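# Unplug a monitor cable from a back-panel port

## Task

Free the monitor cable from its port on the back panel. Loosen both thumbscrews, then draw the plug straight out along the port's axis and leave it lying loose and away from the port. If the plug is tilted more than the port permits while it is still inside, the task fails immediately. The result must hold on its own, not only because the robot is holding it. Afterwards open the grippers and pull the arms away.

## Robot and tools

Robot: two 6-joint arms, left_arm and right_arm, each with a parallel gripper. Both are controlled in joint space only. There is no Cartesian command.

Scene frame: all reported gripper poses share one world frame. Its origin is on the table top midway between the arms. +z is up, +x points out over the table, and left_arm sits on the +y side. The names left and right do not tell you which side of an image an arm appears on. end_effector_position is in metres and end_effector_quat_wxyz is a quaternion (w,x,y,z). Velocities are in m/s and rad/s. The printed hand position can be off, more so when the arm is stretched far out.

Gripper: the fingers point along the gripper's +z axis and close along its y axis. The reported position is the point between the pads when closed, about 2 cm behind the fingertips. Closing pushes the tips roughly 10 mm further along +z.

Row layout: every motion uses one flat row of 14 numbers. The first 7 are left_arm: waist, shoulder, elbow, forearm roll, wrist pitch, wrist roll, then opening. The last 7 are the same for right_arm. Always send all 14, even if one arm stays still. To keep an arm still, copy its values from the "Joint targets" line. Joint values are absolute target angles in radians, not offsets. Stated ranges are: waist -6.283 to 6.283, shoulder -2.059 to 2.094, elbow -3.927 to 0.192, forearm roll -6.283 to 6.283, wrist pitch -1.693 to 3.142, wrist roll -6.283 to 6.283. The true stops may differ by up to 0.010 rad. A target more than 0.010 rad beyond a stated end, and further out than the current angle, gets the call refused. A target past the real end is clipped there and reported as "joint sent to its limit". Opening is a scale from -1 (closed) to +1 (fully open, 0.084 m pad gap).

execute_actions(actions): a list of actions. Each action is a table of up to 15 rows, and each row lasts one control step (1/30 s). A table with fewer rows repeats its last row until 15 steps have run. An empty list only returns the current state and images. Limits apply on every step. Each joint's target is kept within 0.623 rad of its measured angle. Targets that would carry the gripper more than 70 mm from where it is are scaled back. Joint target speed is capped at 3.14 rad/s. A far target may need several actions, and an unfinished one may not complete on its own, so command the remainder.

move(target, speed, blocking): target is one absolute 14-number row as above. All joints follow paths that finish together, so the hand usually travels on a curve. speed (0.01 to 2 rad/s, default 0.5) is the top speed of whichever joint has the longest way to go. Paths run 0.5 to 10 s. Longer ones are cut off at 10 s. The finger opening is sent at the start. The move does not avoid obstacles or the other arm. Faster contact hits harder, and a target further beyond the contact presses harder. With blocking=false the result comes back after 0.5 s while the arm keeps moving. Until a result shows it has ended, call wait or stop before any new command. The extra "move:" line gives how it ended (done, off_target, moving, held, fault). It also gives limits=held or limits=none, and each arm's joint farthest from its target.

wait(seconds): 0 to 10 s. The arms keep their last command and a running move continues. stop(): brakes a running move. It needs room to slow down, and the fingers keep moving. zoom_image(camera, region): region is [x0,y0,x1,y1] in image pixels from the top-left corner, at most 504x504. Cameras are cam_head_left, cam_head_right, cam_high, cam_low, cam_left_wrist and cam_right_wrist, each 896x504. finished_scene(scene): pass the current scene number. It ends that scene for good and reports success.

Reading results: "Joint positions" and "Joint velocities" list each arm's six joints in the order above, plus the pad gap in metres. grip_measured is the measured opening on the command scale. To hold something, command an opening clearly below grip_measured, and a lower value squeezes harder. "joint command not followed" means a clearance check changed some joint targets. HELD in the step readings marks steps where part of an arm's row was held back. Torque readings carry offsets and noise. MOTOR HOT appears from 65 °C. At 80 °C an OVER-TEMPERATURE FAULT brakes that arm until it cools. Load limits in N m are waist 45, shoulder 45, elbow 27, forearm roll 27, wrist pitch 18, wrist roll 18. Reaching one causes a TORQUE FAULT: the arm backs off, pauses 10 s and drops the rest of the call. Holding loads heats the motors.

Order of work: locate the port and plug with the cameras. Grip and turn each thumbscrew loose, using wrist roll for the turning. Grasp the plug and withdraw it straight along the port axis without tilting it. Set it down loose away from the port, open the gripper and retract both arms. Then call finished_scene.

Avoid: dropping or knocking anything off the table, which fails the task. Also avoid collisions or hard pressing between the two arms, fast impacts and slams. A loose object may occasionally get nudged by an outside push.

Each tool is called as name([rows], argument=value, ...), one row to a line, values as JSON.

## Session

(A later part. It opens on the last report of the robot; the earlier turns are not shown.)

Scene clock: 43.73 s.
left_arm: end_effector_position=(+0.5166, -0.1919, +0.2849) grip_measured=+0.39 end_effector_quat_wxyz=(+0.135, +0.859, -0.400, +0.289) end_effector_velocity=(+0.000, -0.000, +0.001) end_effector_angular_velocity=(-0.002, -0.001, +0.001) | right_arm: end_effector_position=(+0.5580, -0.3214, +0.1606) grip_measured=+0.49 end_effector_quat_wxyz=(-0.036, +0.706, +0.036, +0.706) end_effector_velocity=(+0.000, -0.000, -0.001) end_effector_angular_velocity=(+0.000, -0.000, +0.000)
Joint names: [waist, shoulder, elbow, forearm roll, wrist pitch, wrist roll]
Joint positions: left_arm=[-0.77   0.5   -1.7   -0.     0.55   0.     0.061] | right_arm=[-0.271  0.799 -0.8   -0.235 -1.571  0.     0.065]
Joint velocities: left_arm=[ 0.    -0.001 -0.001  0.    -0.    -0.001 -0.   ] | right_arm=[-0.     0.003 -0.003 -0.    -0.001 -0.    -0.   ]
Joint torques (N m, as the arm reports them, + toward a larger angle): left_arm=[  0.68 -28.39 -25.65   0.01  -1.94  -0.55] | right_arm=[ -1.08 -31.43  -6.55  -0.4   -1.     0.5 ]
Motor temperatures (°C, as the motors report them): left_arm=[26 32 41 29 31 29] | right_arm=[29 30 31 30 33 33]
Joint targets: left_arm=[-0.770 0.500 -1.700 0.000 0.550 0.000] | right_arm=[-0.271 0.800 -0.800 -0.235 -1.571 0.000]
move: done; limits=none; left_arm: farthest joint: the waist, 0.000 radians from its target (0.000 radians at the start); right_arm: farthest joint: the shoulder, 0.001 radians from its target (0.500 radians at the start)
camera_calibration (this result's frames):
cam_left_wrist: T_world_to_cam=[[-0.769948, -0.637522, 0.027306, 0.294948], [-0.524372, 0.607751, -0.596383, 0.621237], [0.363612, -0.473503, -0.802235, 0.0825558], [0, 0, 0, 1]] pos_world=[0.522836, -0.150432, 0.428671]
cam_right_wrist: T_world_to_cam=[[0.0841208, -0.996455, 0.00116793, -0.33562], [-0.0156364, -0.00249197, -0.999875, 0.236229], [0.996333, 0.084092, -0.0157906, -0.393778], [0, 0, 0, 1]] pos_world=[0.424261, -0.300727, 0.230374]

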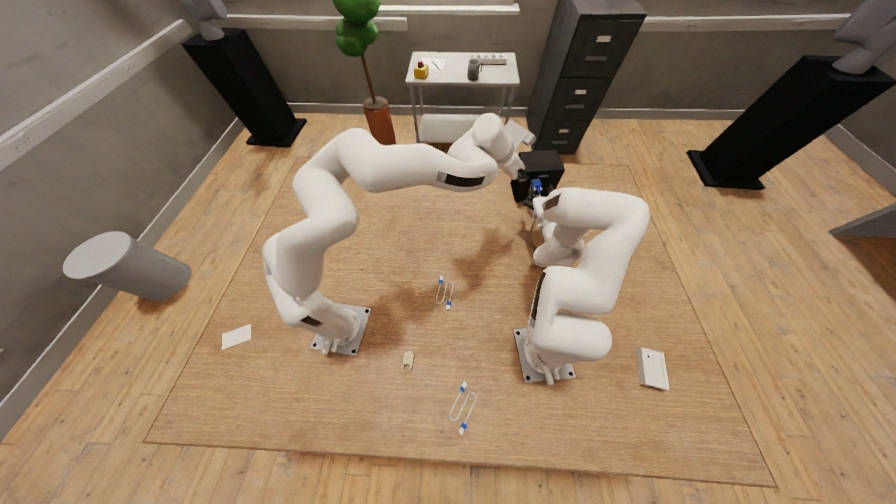

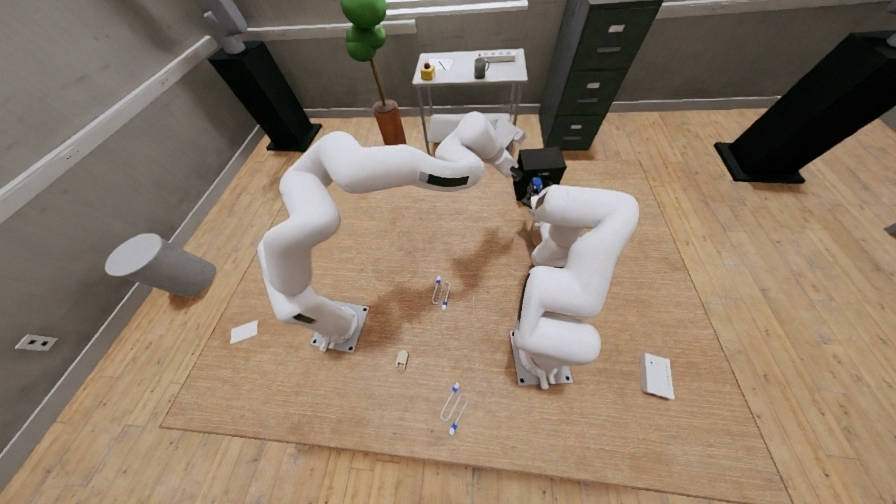

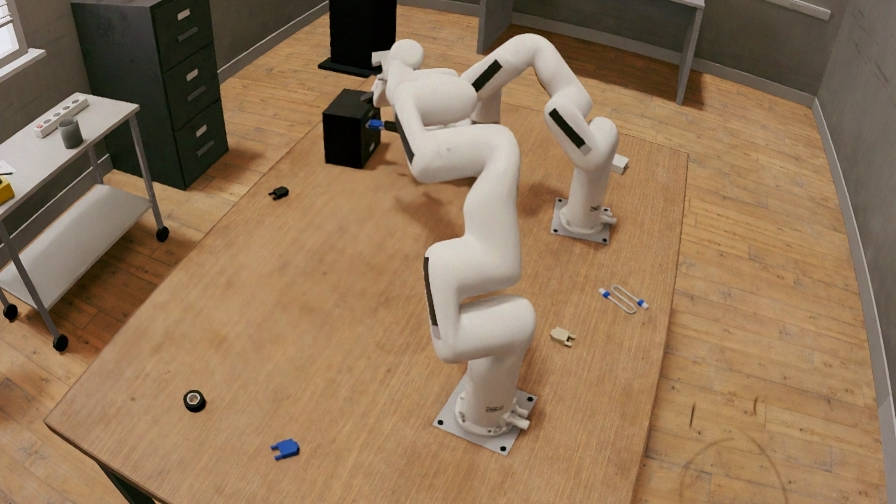

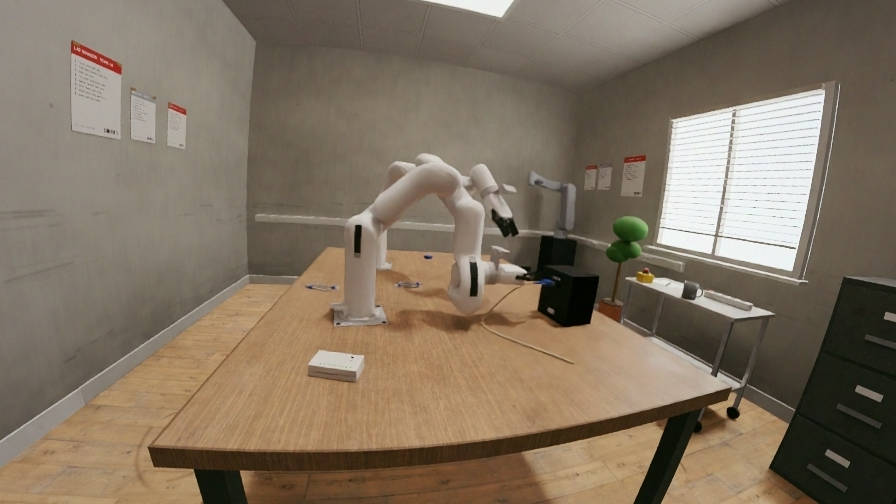

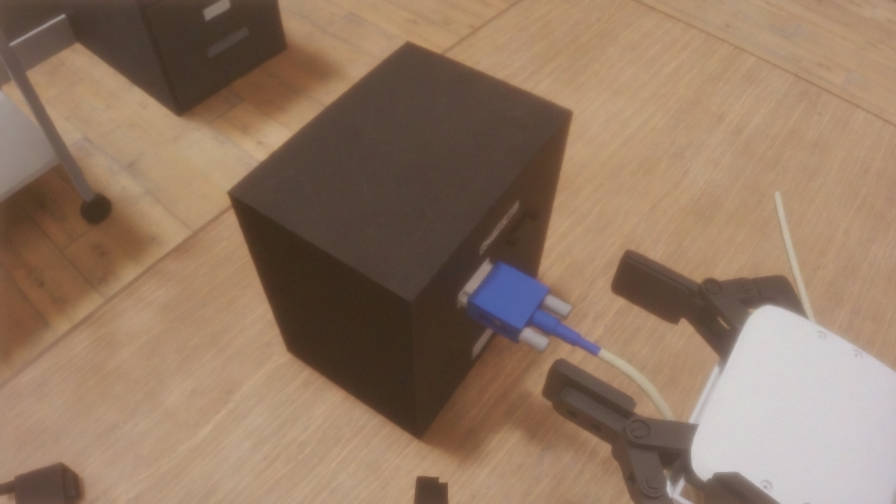

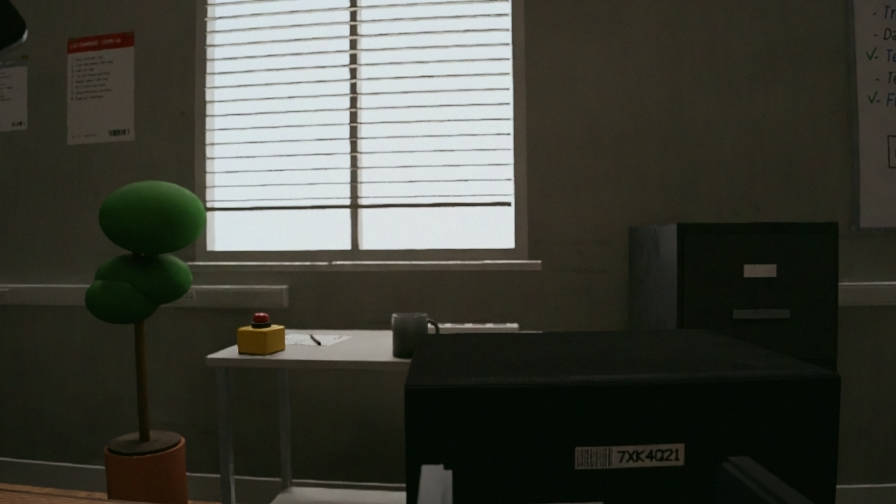

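move(target=[-0.77,0.5,-1.7,0,0.55,0,0.4,-0.3,0.92,-0.9,-0.28,-1.591,0,0.5], speed=0.15)

Scene clock: 53.40 s.
left_arm: end_effector_position=(+0.5166, -0.1919, +0.2849) grip_measured=+0.39 end_effector_quat_wxyz=(+0.135, +0.859, -0.400, +0.289) end_effector_velocity=(+0.001, +0.001, +0.000) end_effector_angular_velocity=(-0.000, -0.000, +0.001) | right_arm: end_effector_position=(+0.5666, -0.3287, +0.1293) grip_measured=+0.49 end_effector_quat_wxyz=(-0.043, +0.706, +0.039, +0.706) end_effector_velocity=(+0.000, -0.000, -0.001) end_effector_angular_velocity=(-0.002, +0.000, +0.000)
Joint names: [waist, shoulder, elbow, forearm roll, wrist pitch, wrist roll]
Joint positions: left_arm=[-0.77   0.5   -1.7   -0.     0.55   0.     0.061] | right_arm=[-0.3    0.92  -0.9   -0.28  -1.591  0.     0.065]
Joint velocities: left_arm=[ 0.001 -0.     0.    -0.    -0.    -0.     0.   ] | right_arm=[-0.     0.003 -0.002 -0.    -0.    -0.002  0.   ]
Joint torques (N m, as the arm reports them, + toward a larger angle): left_arm=[  1.3  -28.97 -25.64   0.12  -2.1   -0.7 ] | right_arm=[ -1.86 -32.27  -6.12  -0.52  -1.1    0.33]
Motor temperatures (°C, as the motors report them): left_arm=[26 32 41 29 31 29] | right_arm=[29 30 31 30 33 33]
Joint targets: left_arm=[-0.770 0.500 -1.700 0.000 0.550 0.000] | right_arm=[-0.300 0.920 -0.900 -0.280 -1.591 0.000]
move: done; limits=none; left_arm: farthest joint: the waist, 0.000 radians from its target (0.000 radians at the start); right_arm: farthest joint: the waist, 0.000 radians from its target (0.029 radians at the start)
camera_calibration (this result's frames):
cam_left_wrist: T_world_to_cam=[[-0.769948, -0.637522, 0.0273062, 0.294948], [-0.524372, 0.607751, -0.596383, 0.621237], [0.363612, -0.473503, -0.802235, 0.0825559], [0, 0, 0, 1]] pos_world=[0.522836, -0.150432, 0.428671]
cam_right_wrist: T_world_to_cam=[[0.100007, -0.994977, -0.0043565, -0.35135], [-0.0154936, 0.00282066, -0.999876, 0.206656], [0.994866, 0.100062, -0.0151337, -0.396256], [0, 0, 0, 1]] pos_world=[0.43256, -0.310519, 0.199103]

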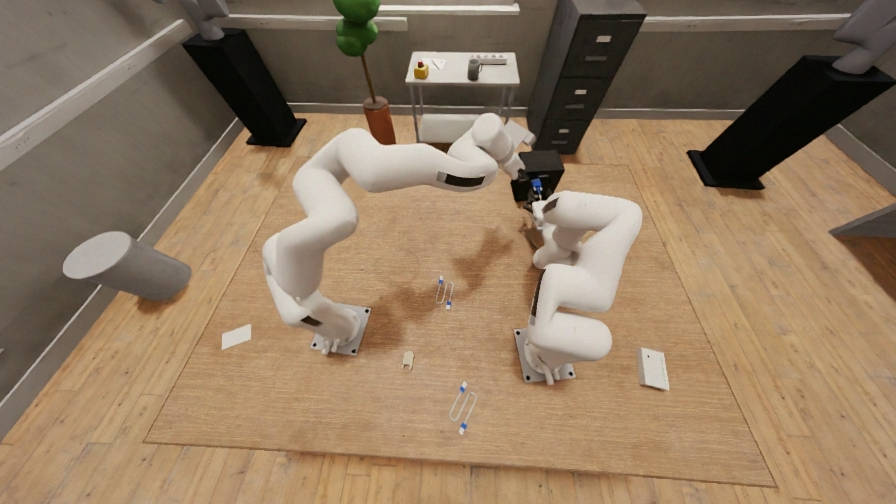

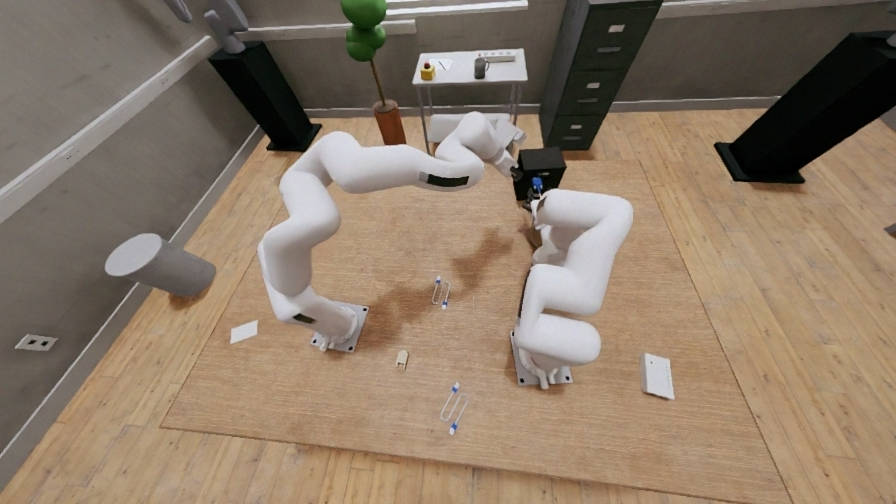

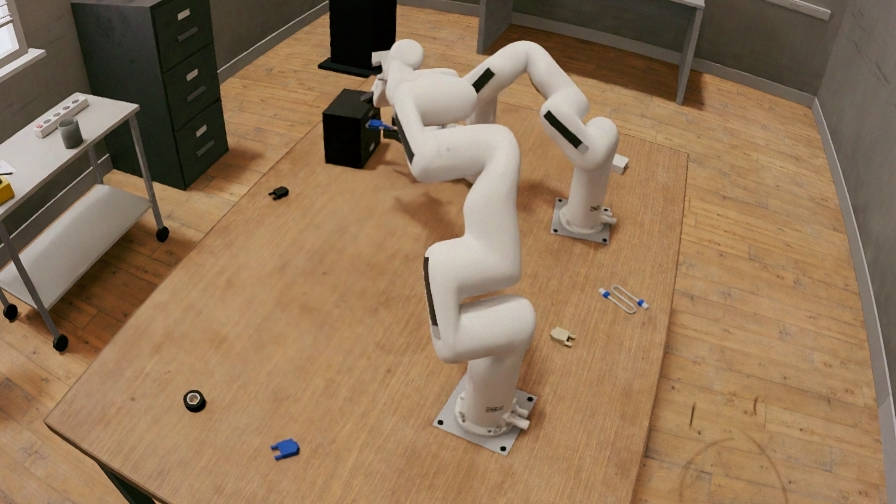

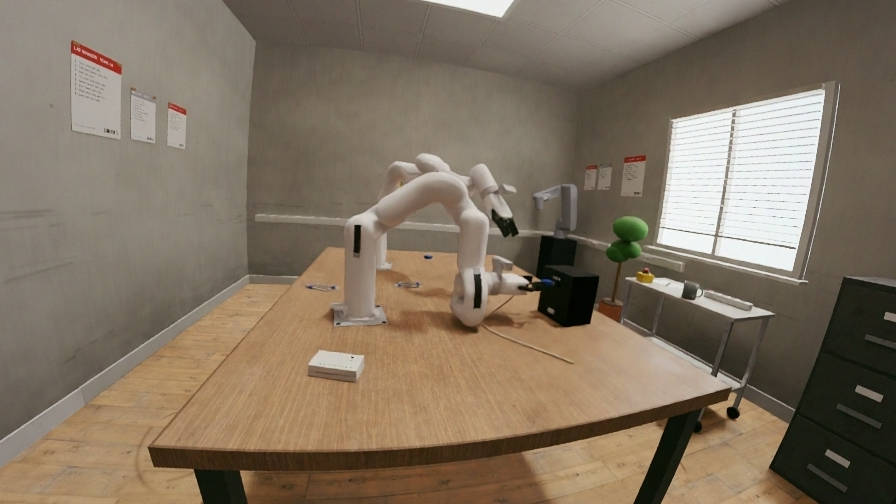

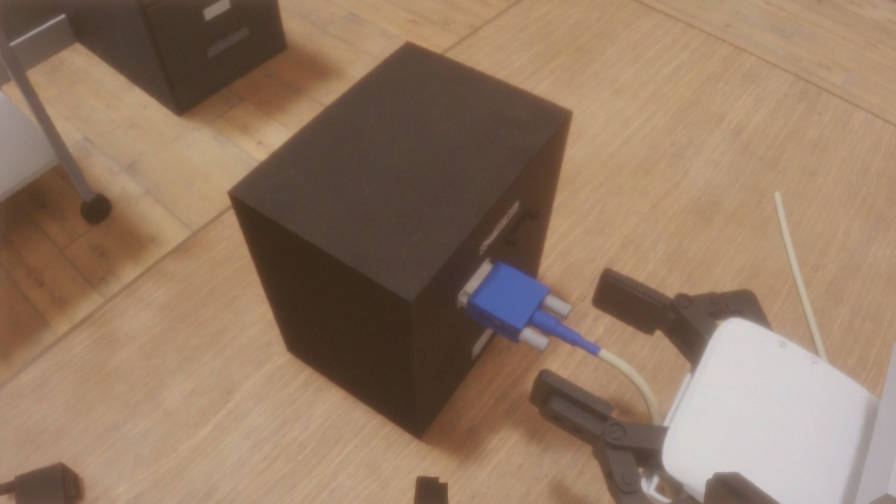

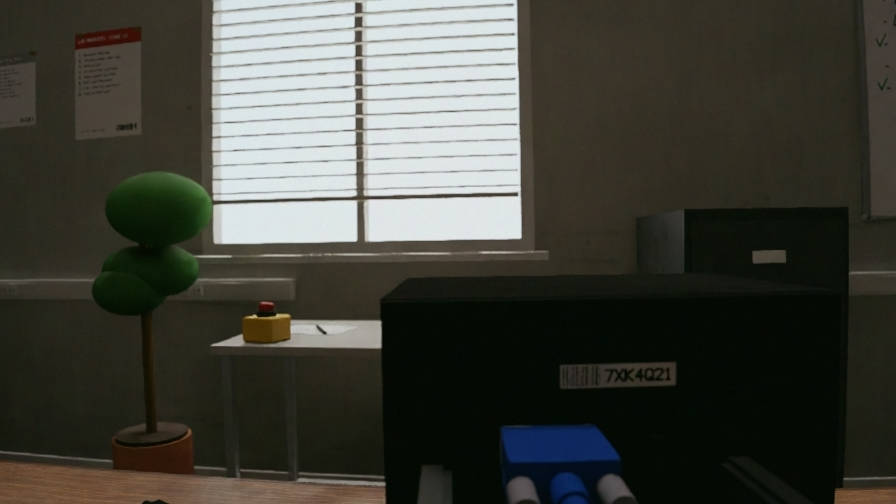

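move(target=[-0.77,0.5,-1.7,0,0.55,0,0.4,-0.292,0.922,-0.9346,-0.272,-1.558,0,-0.1], speed=0.05)

zoom_image(camera="cam_left_wrist", region=[420,220,720,430])

move(target=[-0.77,0.5,-1.7,0,0.55,0,0.4,-0.292,0.922,-0.9346,-0.272,-1.558,0,-1])

zoom_image(camera="cam_left_wrist", region=[420,220,720,430])

Scene clock: 68.20 s.
left_arm: end_effector_position=(+0.5166, -0.1919, +0.2849) grip_measured=+0.39 end_effector_quat_wxyz=(+0.135, +0.859, -0.400, +0.289) end_effector_velocity=(-0.000, -0.000, +0.001) end_effector_angular_velocity=(-0.000, -0.001, -0.001) | right_arm: end_effector_position=(+0.5783, -0.3272, +0.1305) grip_measured=-0.11 end_effector_quat_wxyz=(-0.040, +0.706, +0.042, +0.706) end_effector_velocity=(+0.001, +0.000, +0.001) end_effector_angular_velocity=(+0.003, -0.003, +0.000)
Joint names: [waist, shoulder, elbow, forearm roll, wrist pitch, wrist roll]
Joint positions: left_arm=[-0.77   0.5   -1.7   -0.     0.55  -0.     0.061] | right_arm=[-0.292  0.922 -0.934 -0.272 -1.558  0.     0.039]
Joint velocities: left_arm=[-0.001 -0.001 -0.001  0.     0.     0.    -0.   ] | right_arm=[ 0.001 -0.001 -0.003  0.001  0.     0.003  0.   ]
Joint torques (N m, as the arm reports them, + toward a larger angle): left_arm=[  0.56 -28.79 -25.79   0.28  -2.07  -0.73] | right_arm=[ -1.63 -34.04  -8.11  -0.08  -0.97   0.55]
Motor temperatures (°C, as the motors report them): left_arm=[26 32 41 29 31 29] | right_arm=[29 30 30 30 33 33]
Joint targets: left_arm=[-0.770 0.500 -1.700 0.000 0.550 0.000] | right_arm=[-0.292 0.922 -0.935 -0.272 -1.558 0.000]
move: done; limits=none; left_arm: farthest joint: the waist, 0.000 radians from its target (0.000 radians at the start); right_arm: farthest joint: the waist, 0.000 radians from its target (0.008 radians at the start)
camera_calibration (this result's frames):
cam_left_wrist: T_world_to_cam=[[-0.769948, -0.637522, 0.0273063, 0.294948], [-0.524372, 0.607751, -0.596383, 0.621238], [0.363612, -0.473503, -0.802235, 0.0825559], [0, 0, 0, 1]] pos_world=[0.522836, -0.150431, 0.428671]
cam_right_wrist: T_world_to_cam=[[0.100031, -0.994975, 0.00439804, -0.35218], [-0.0166789, -0.00609639, -0.999842, 0.20581], [0.994844, 0.0999422, -0.0172049, -0.407707], [0, 0, 0, 1]] pos_world=[0.444267, -0.308408, 0.200312]

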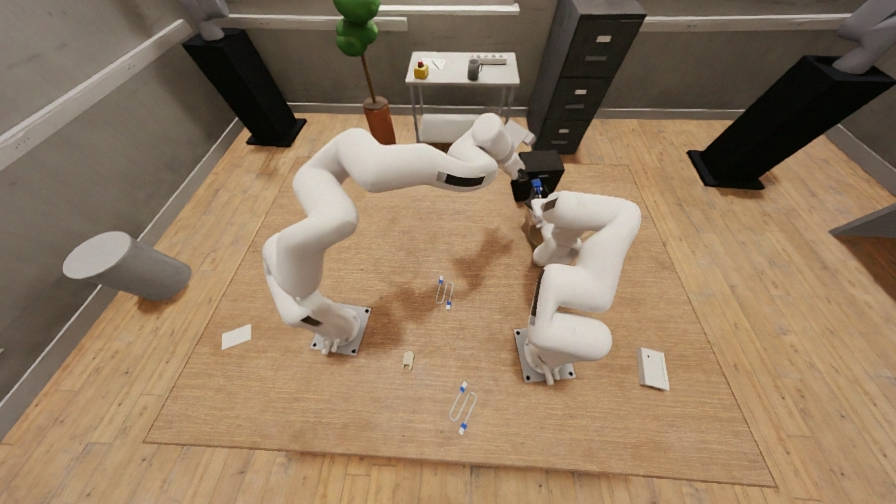

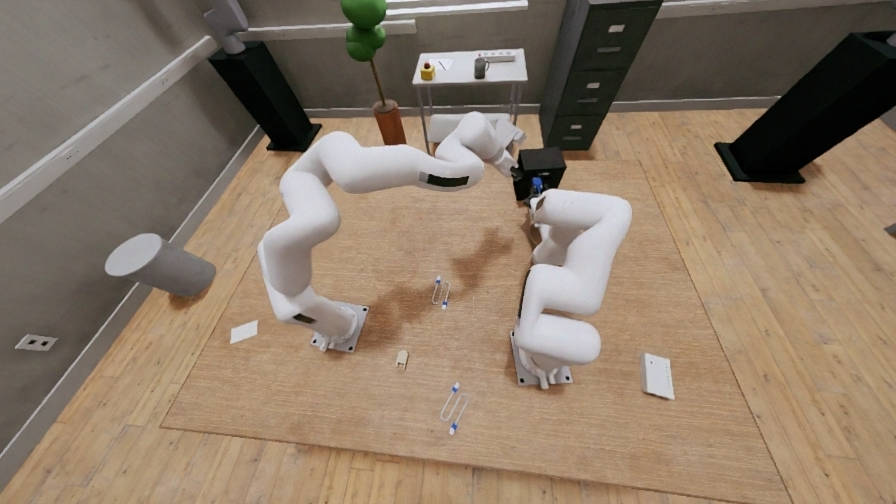

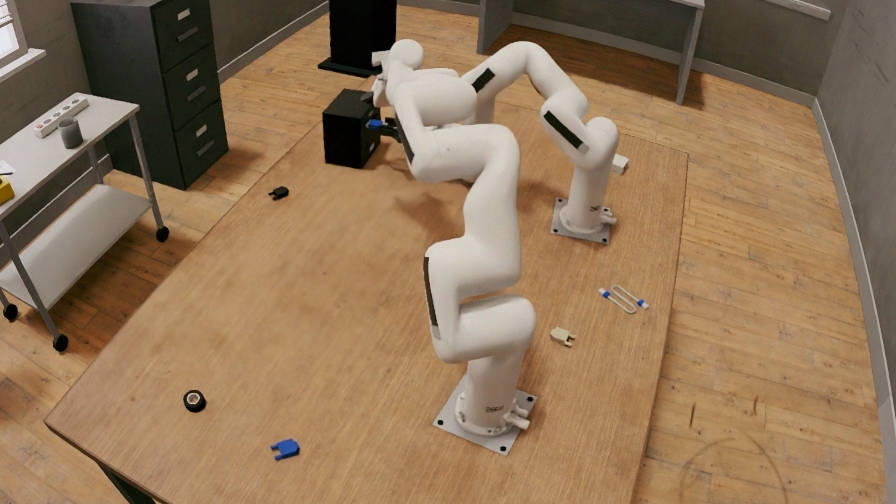

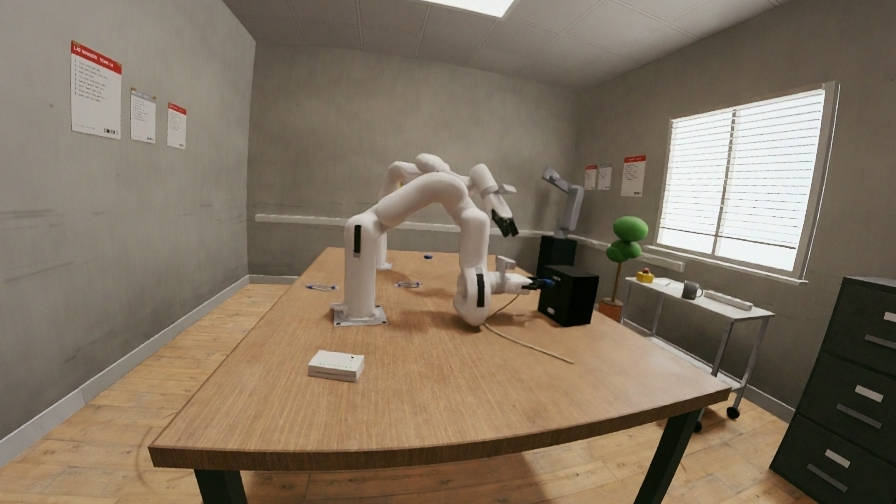

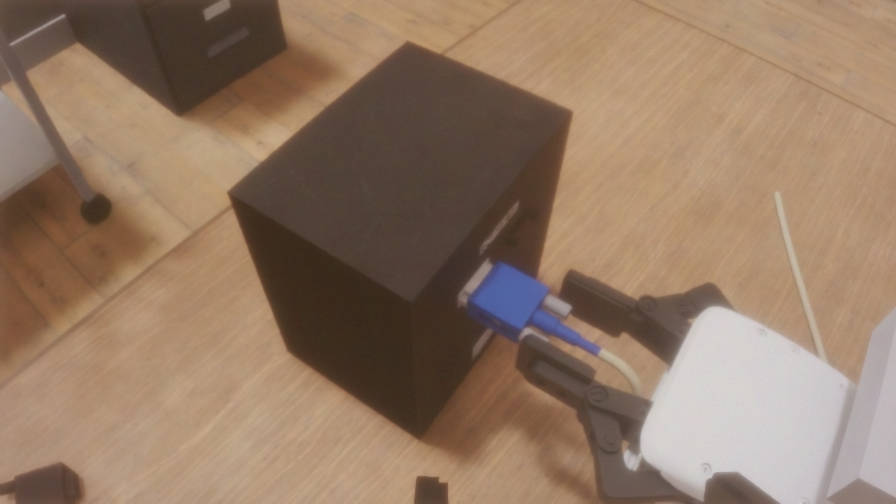

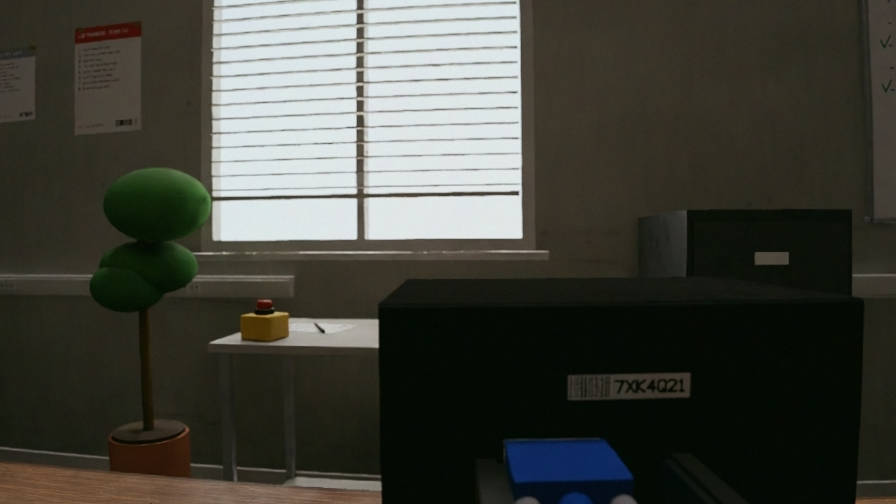

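Region (420, 220, 720, 430) of cam_left_wrist's 896x504 image, scaled by 1.680, with more detail than that image has; it fills the top 353 rows of this view, and the rest is white.

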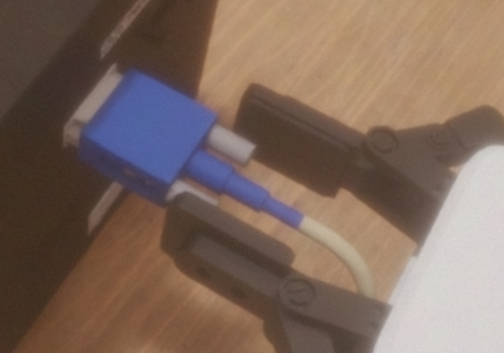

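Scene clock: 68.90 s.
left_arm: end_effector_position=(+0.5166, -0.1919, +0.2849) grip_measured=+0.39 end_effector_quat_wxyz=(+0.135, +0.859, -0.400, +0.289) end_effector_velocity=(+0.000, +0.000, +0.001) end_effector_angular_velocity=(-0.001, -0.000, +0.001) | right_arm: end_effector_position=(+0.5782, -0.3268, +0.1305) grip_measured=-0.29 end_effector_quat_wxyz=(-0.040, +0.706, +0.043, +0.706) end_effector_velocity=(+0.000, +0.000, -0.000) end_effector_angular_velocity=(+0.002, +0.001, -0.000)
Joint names: [waist, shoulder, elbow, forearm roll, wrist pitch, wrist roll]
Joint positions: left_arm=[-0.77   0.5   -1.7   -0.     0.55  -0.     0.061] | right_arm=[-0.292  0.922 -0.934 -0.272 -1.558  0.     0.032]
Joint velocities: left_arm=[ 0. -0. -0. -0. -0. -0. -0.] | right_arm=[ 0.001  0.001 -0.     0.001  0.     0.002  0.   ]
Joint torques (N m, as the arm reports them, + toward a larger angle): left_arm=[  0.87 -29.35 -26.04   0.03  -2.26  -0.37] | right_arm=[ -5.83 -34.24 -10.44   1.44  -0.34   0.52]
Motor temperatures (°C, as the motors report them): left_arm=[26 32 41 29 31 29] | right_arm=[29 30 30 30 33 33]
Joint targets: left_arm=[-0.770 0.500 -1.700 0.000 0.550 0.000] | right_arm=[-0.292 0.922 -0.935 -0.272 -1.558 0.000]
move: done; limits=none; left_arm: farthest joint: the waist, 0.000 radians from its target (0.000 radians at the start); right_arm: farthest joint: the waist, 0.000 radians from its target (0.000 radians at the start)
camera_calibration (this result's frames):
cam_left_wrist: T_world_to_cam=[[-0.769948, -0.637522, 0.0273064, 0.294948], [-0.524372, 0.607751, -0.596383, 0.621238], [0.363612, -0.473503, -0.802235, 0.0825558], [0, 0, 0, 1]] pos_world=[0.522836, -0.150432, 0.428671]
cam_right_wrist: T_world_to_cam=[[0.100921, -0.994885, 0.00437128, -0.352254], [-0.0165469, -0.0060716, -0.999845, 0.205774], [0.994757, 0.100833, -0.017075, -0.407379], [0, 0, 0, 1]] pos_world=[0.444198, -0.308125, 0.200326]

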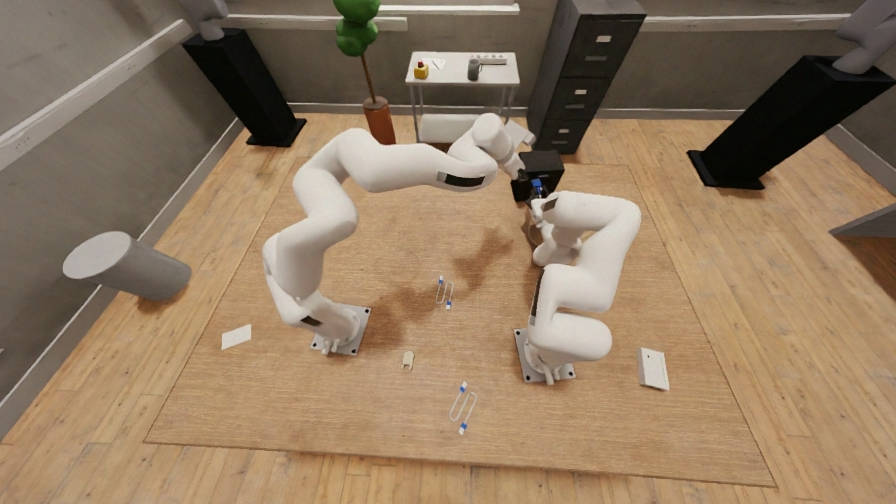

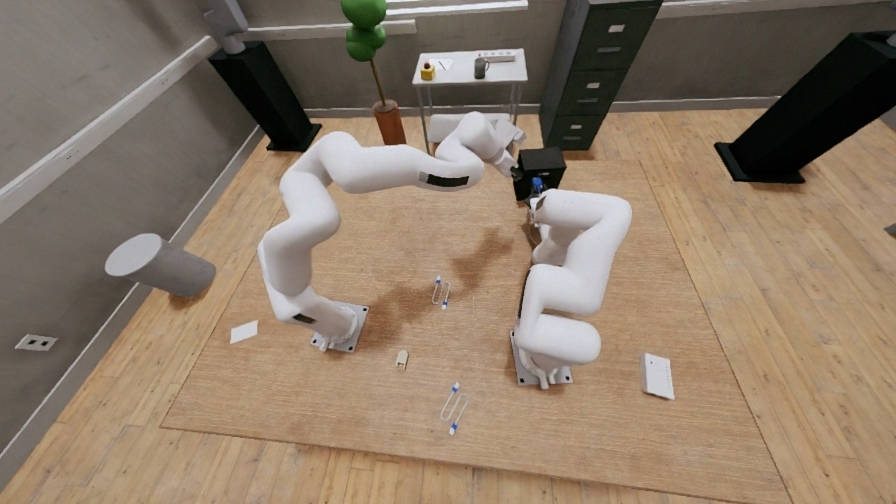

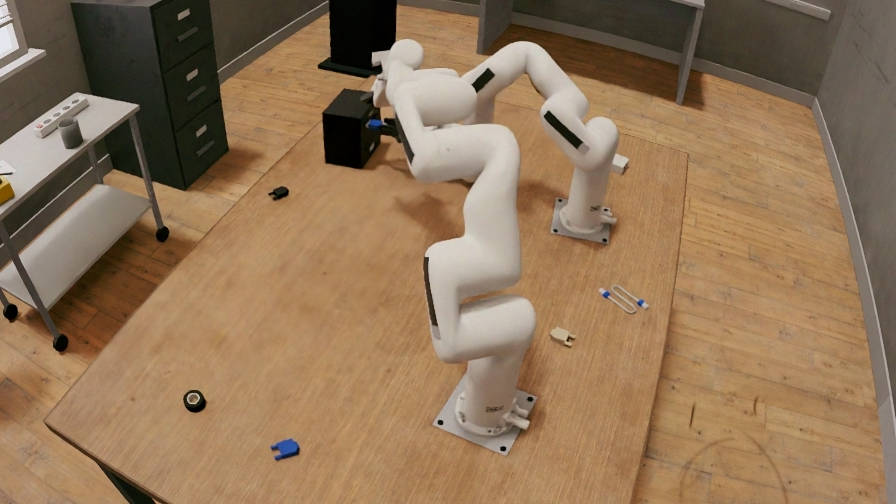

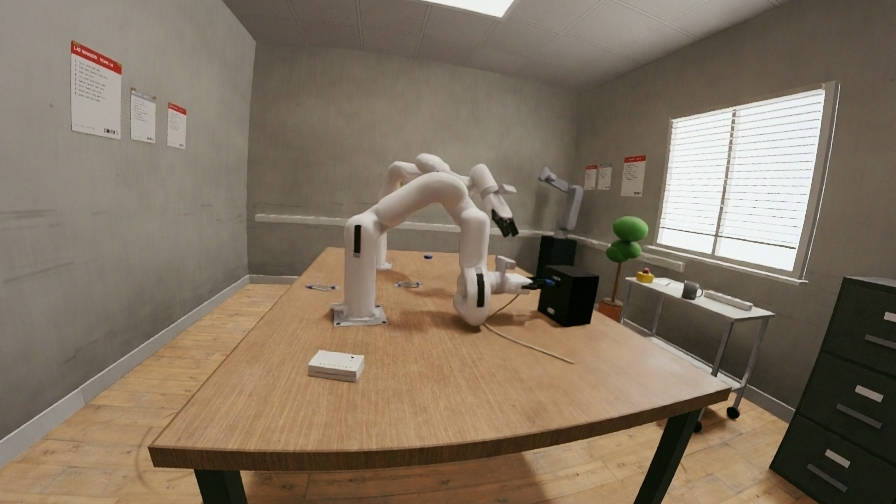

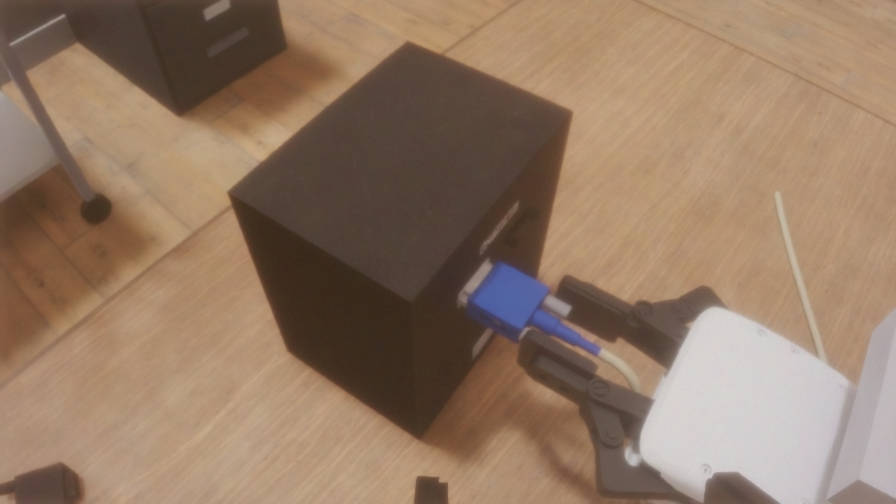

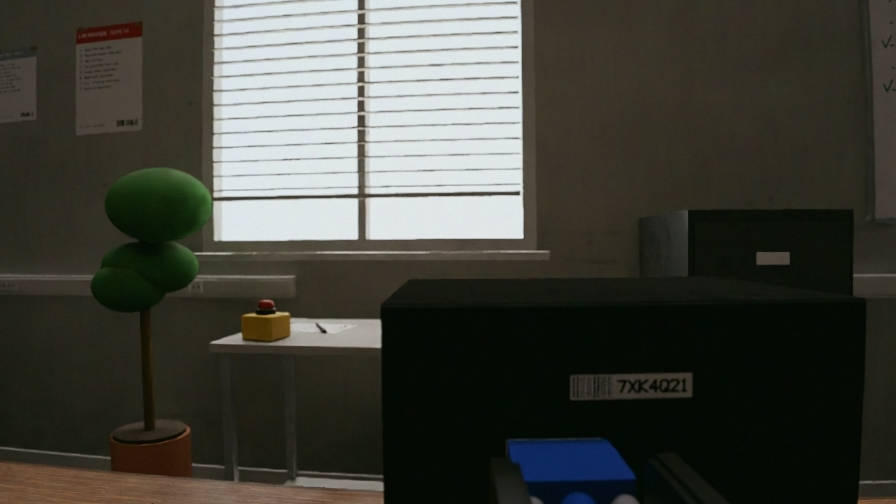

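Region (420, 220, 720, 430) of cam_left_wrist's 896x504 image, scaled by 1.680, with more detail than that image has; it fills the top 353 rows of this view, and the rest is white.

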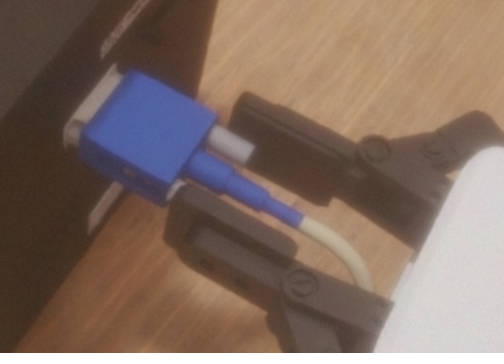

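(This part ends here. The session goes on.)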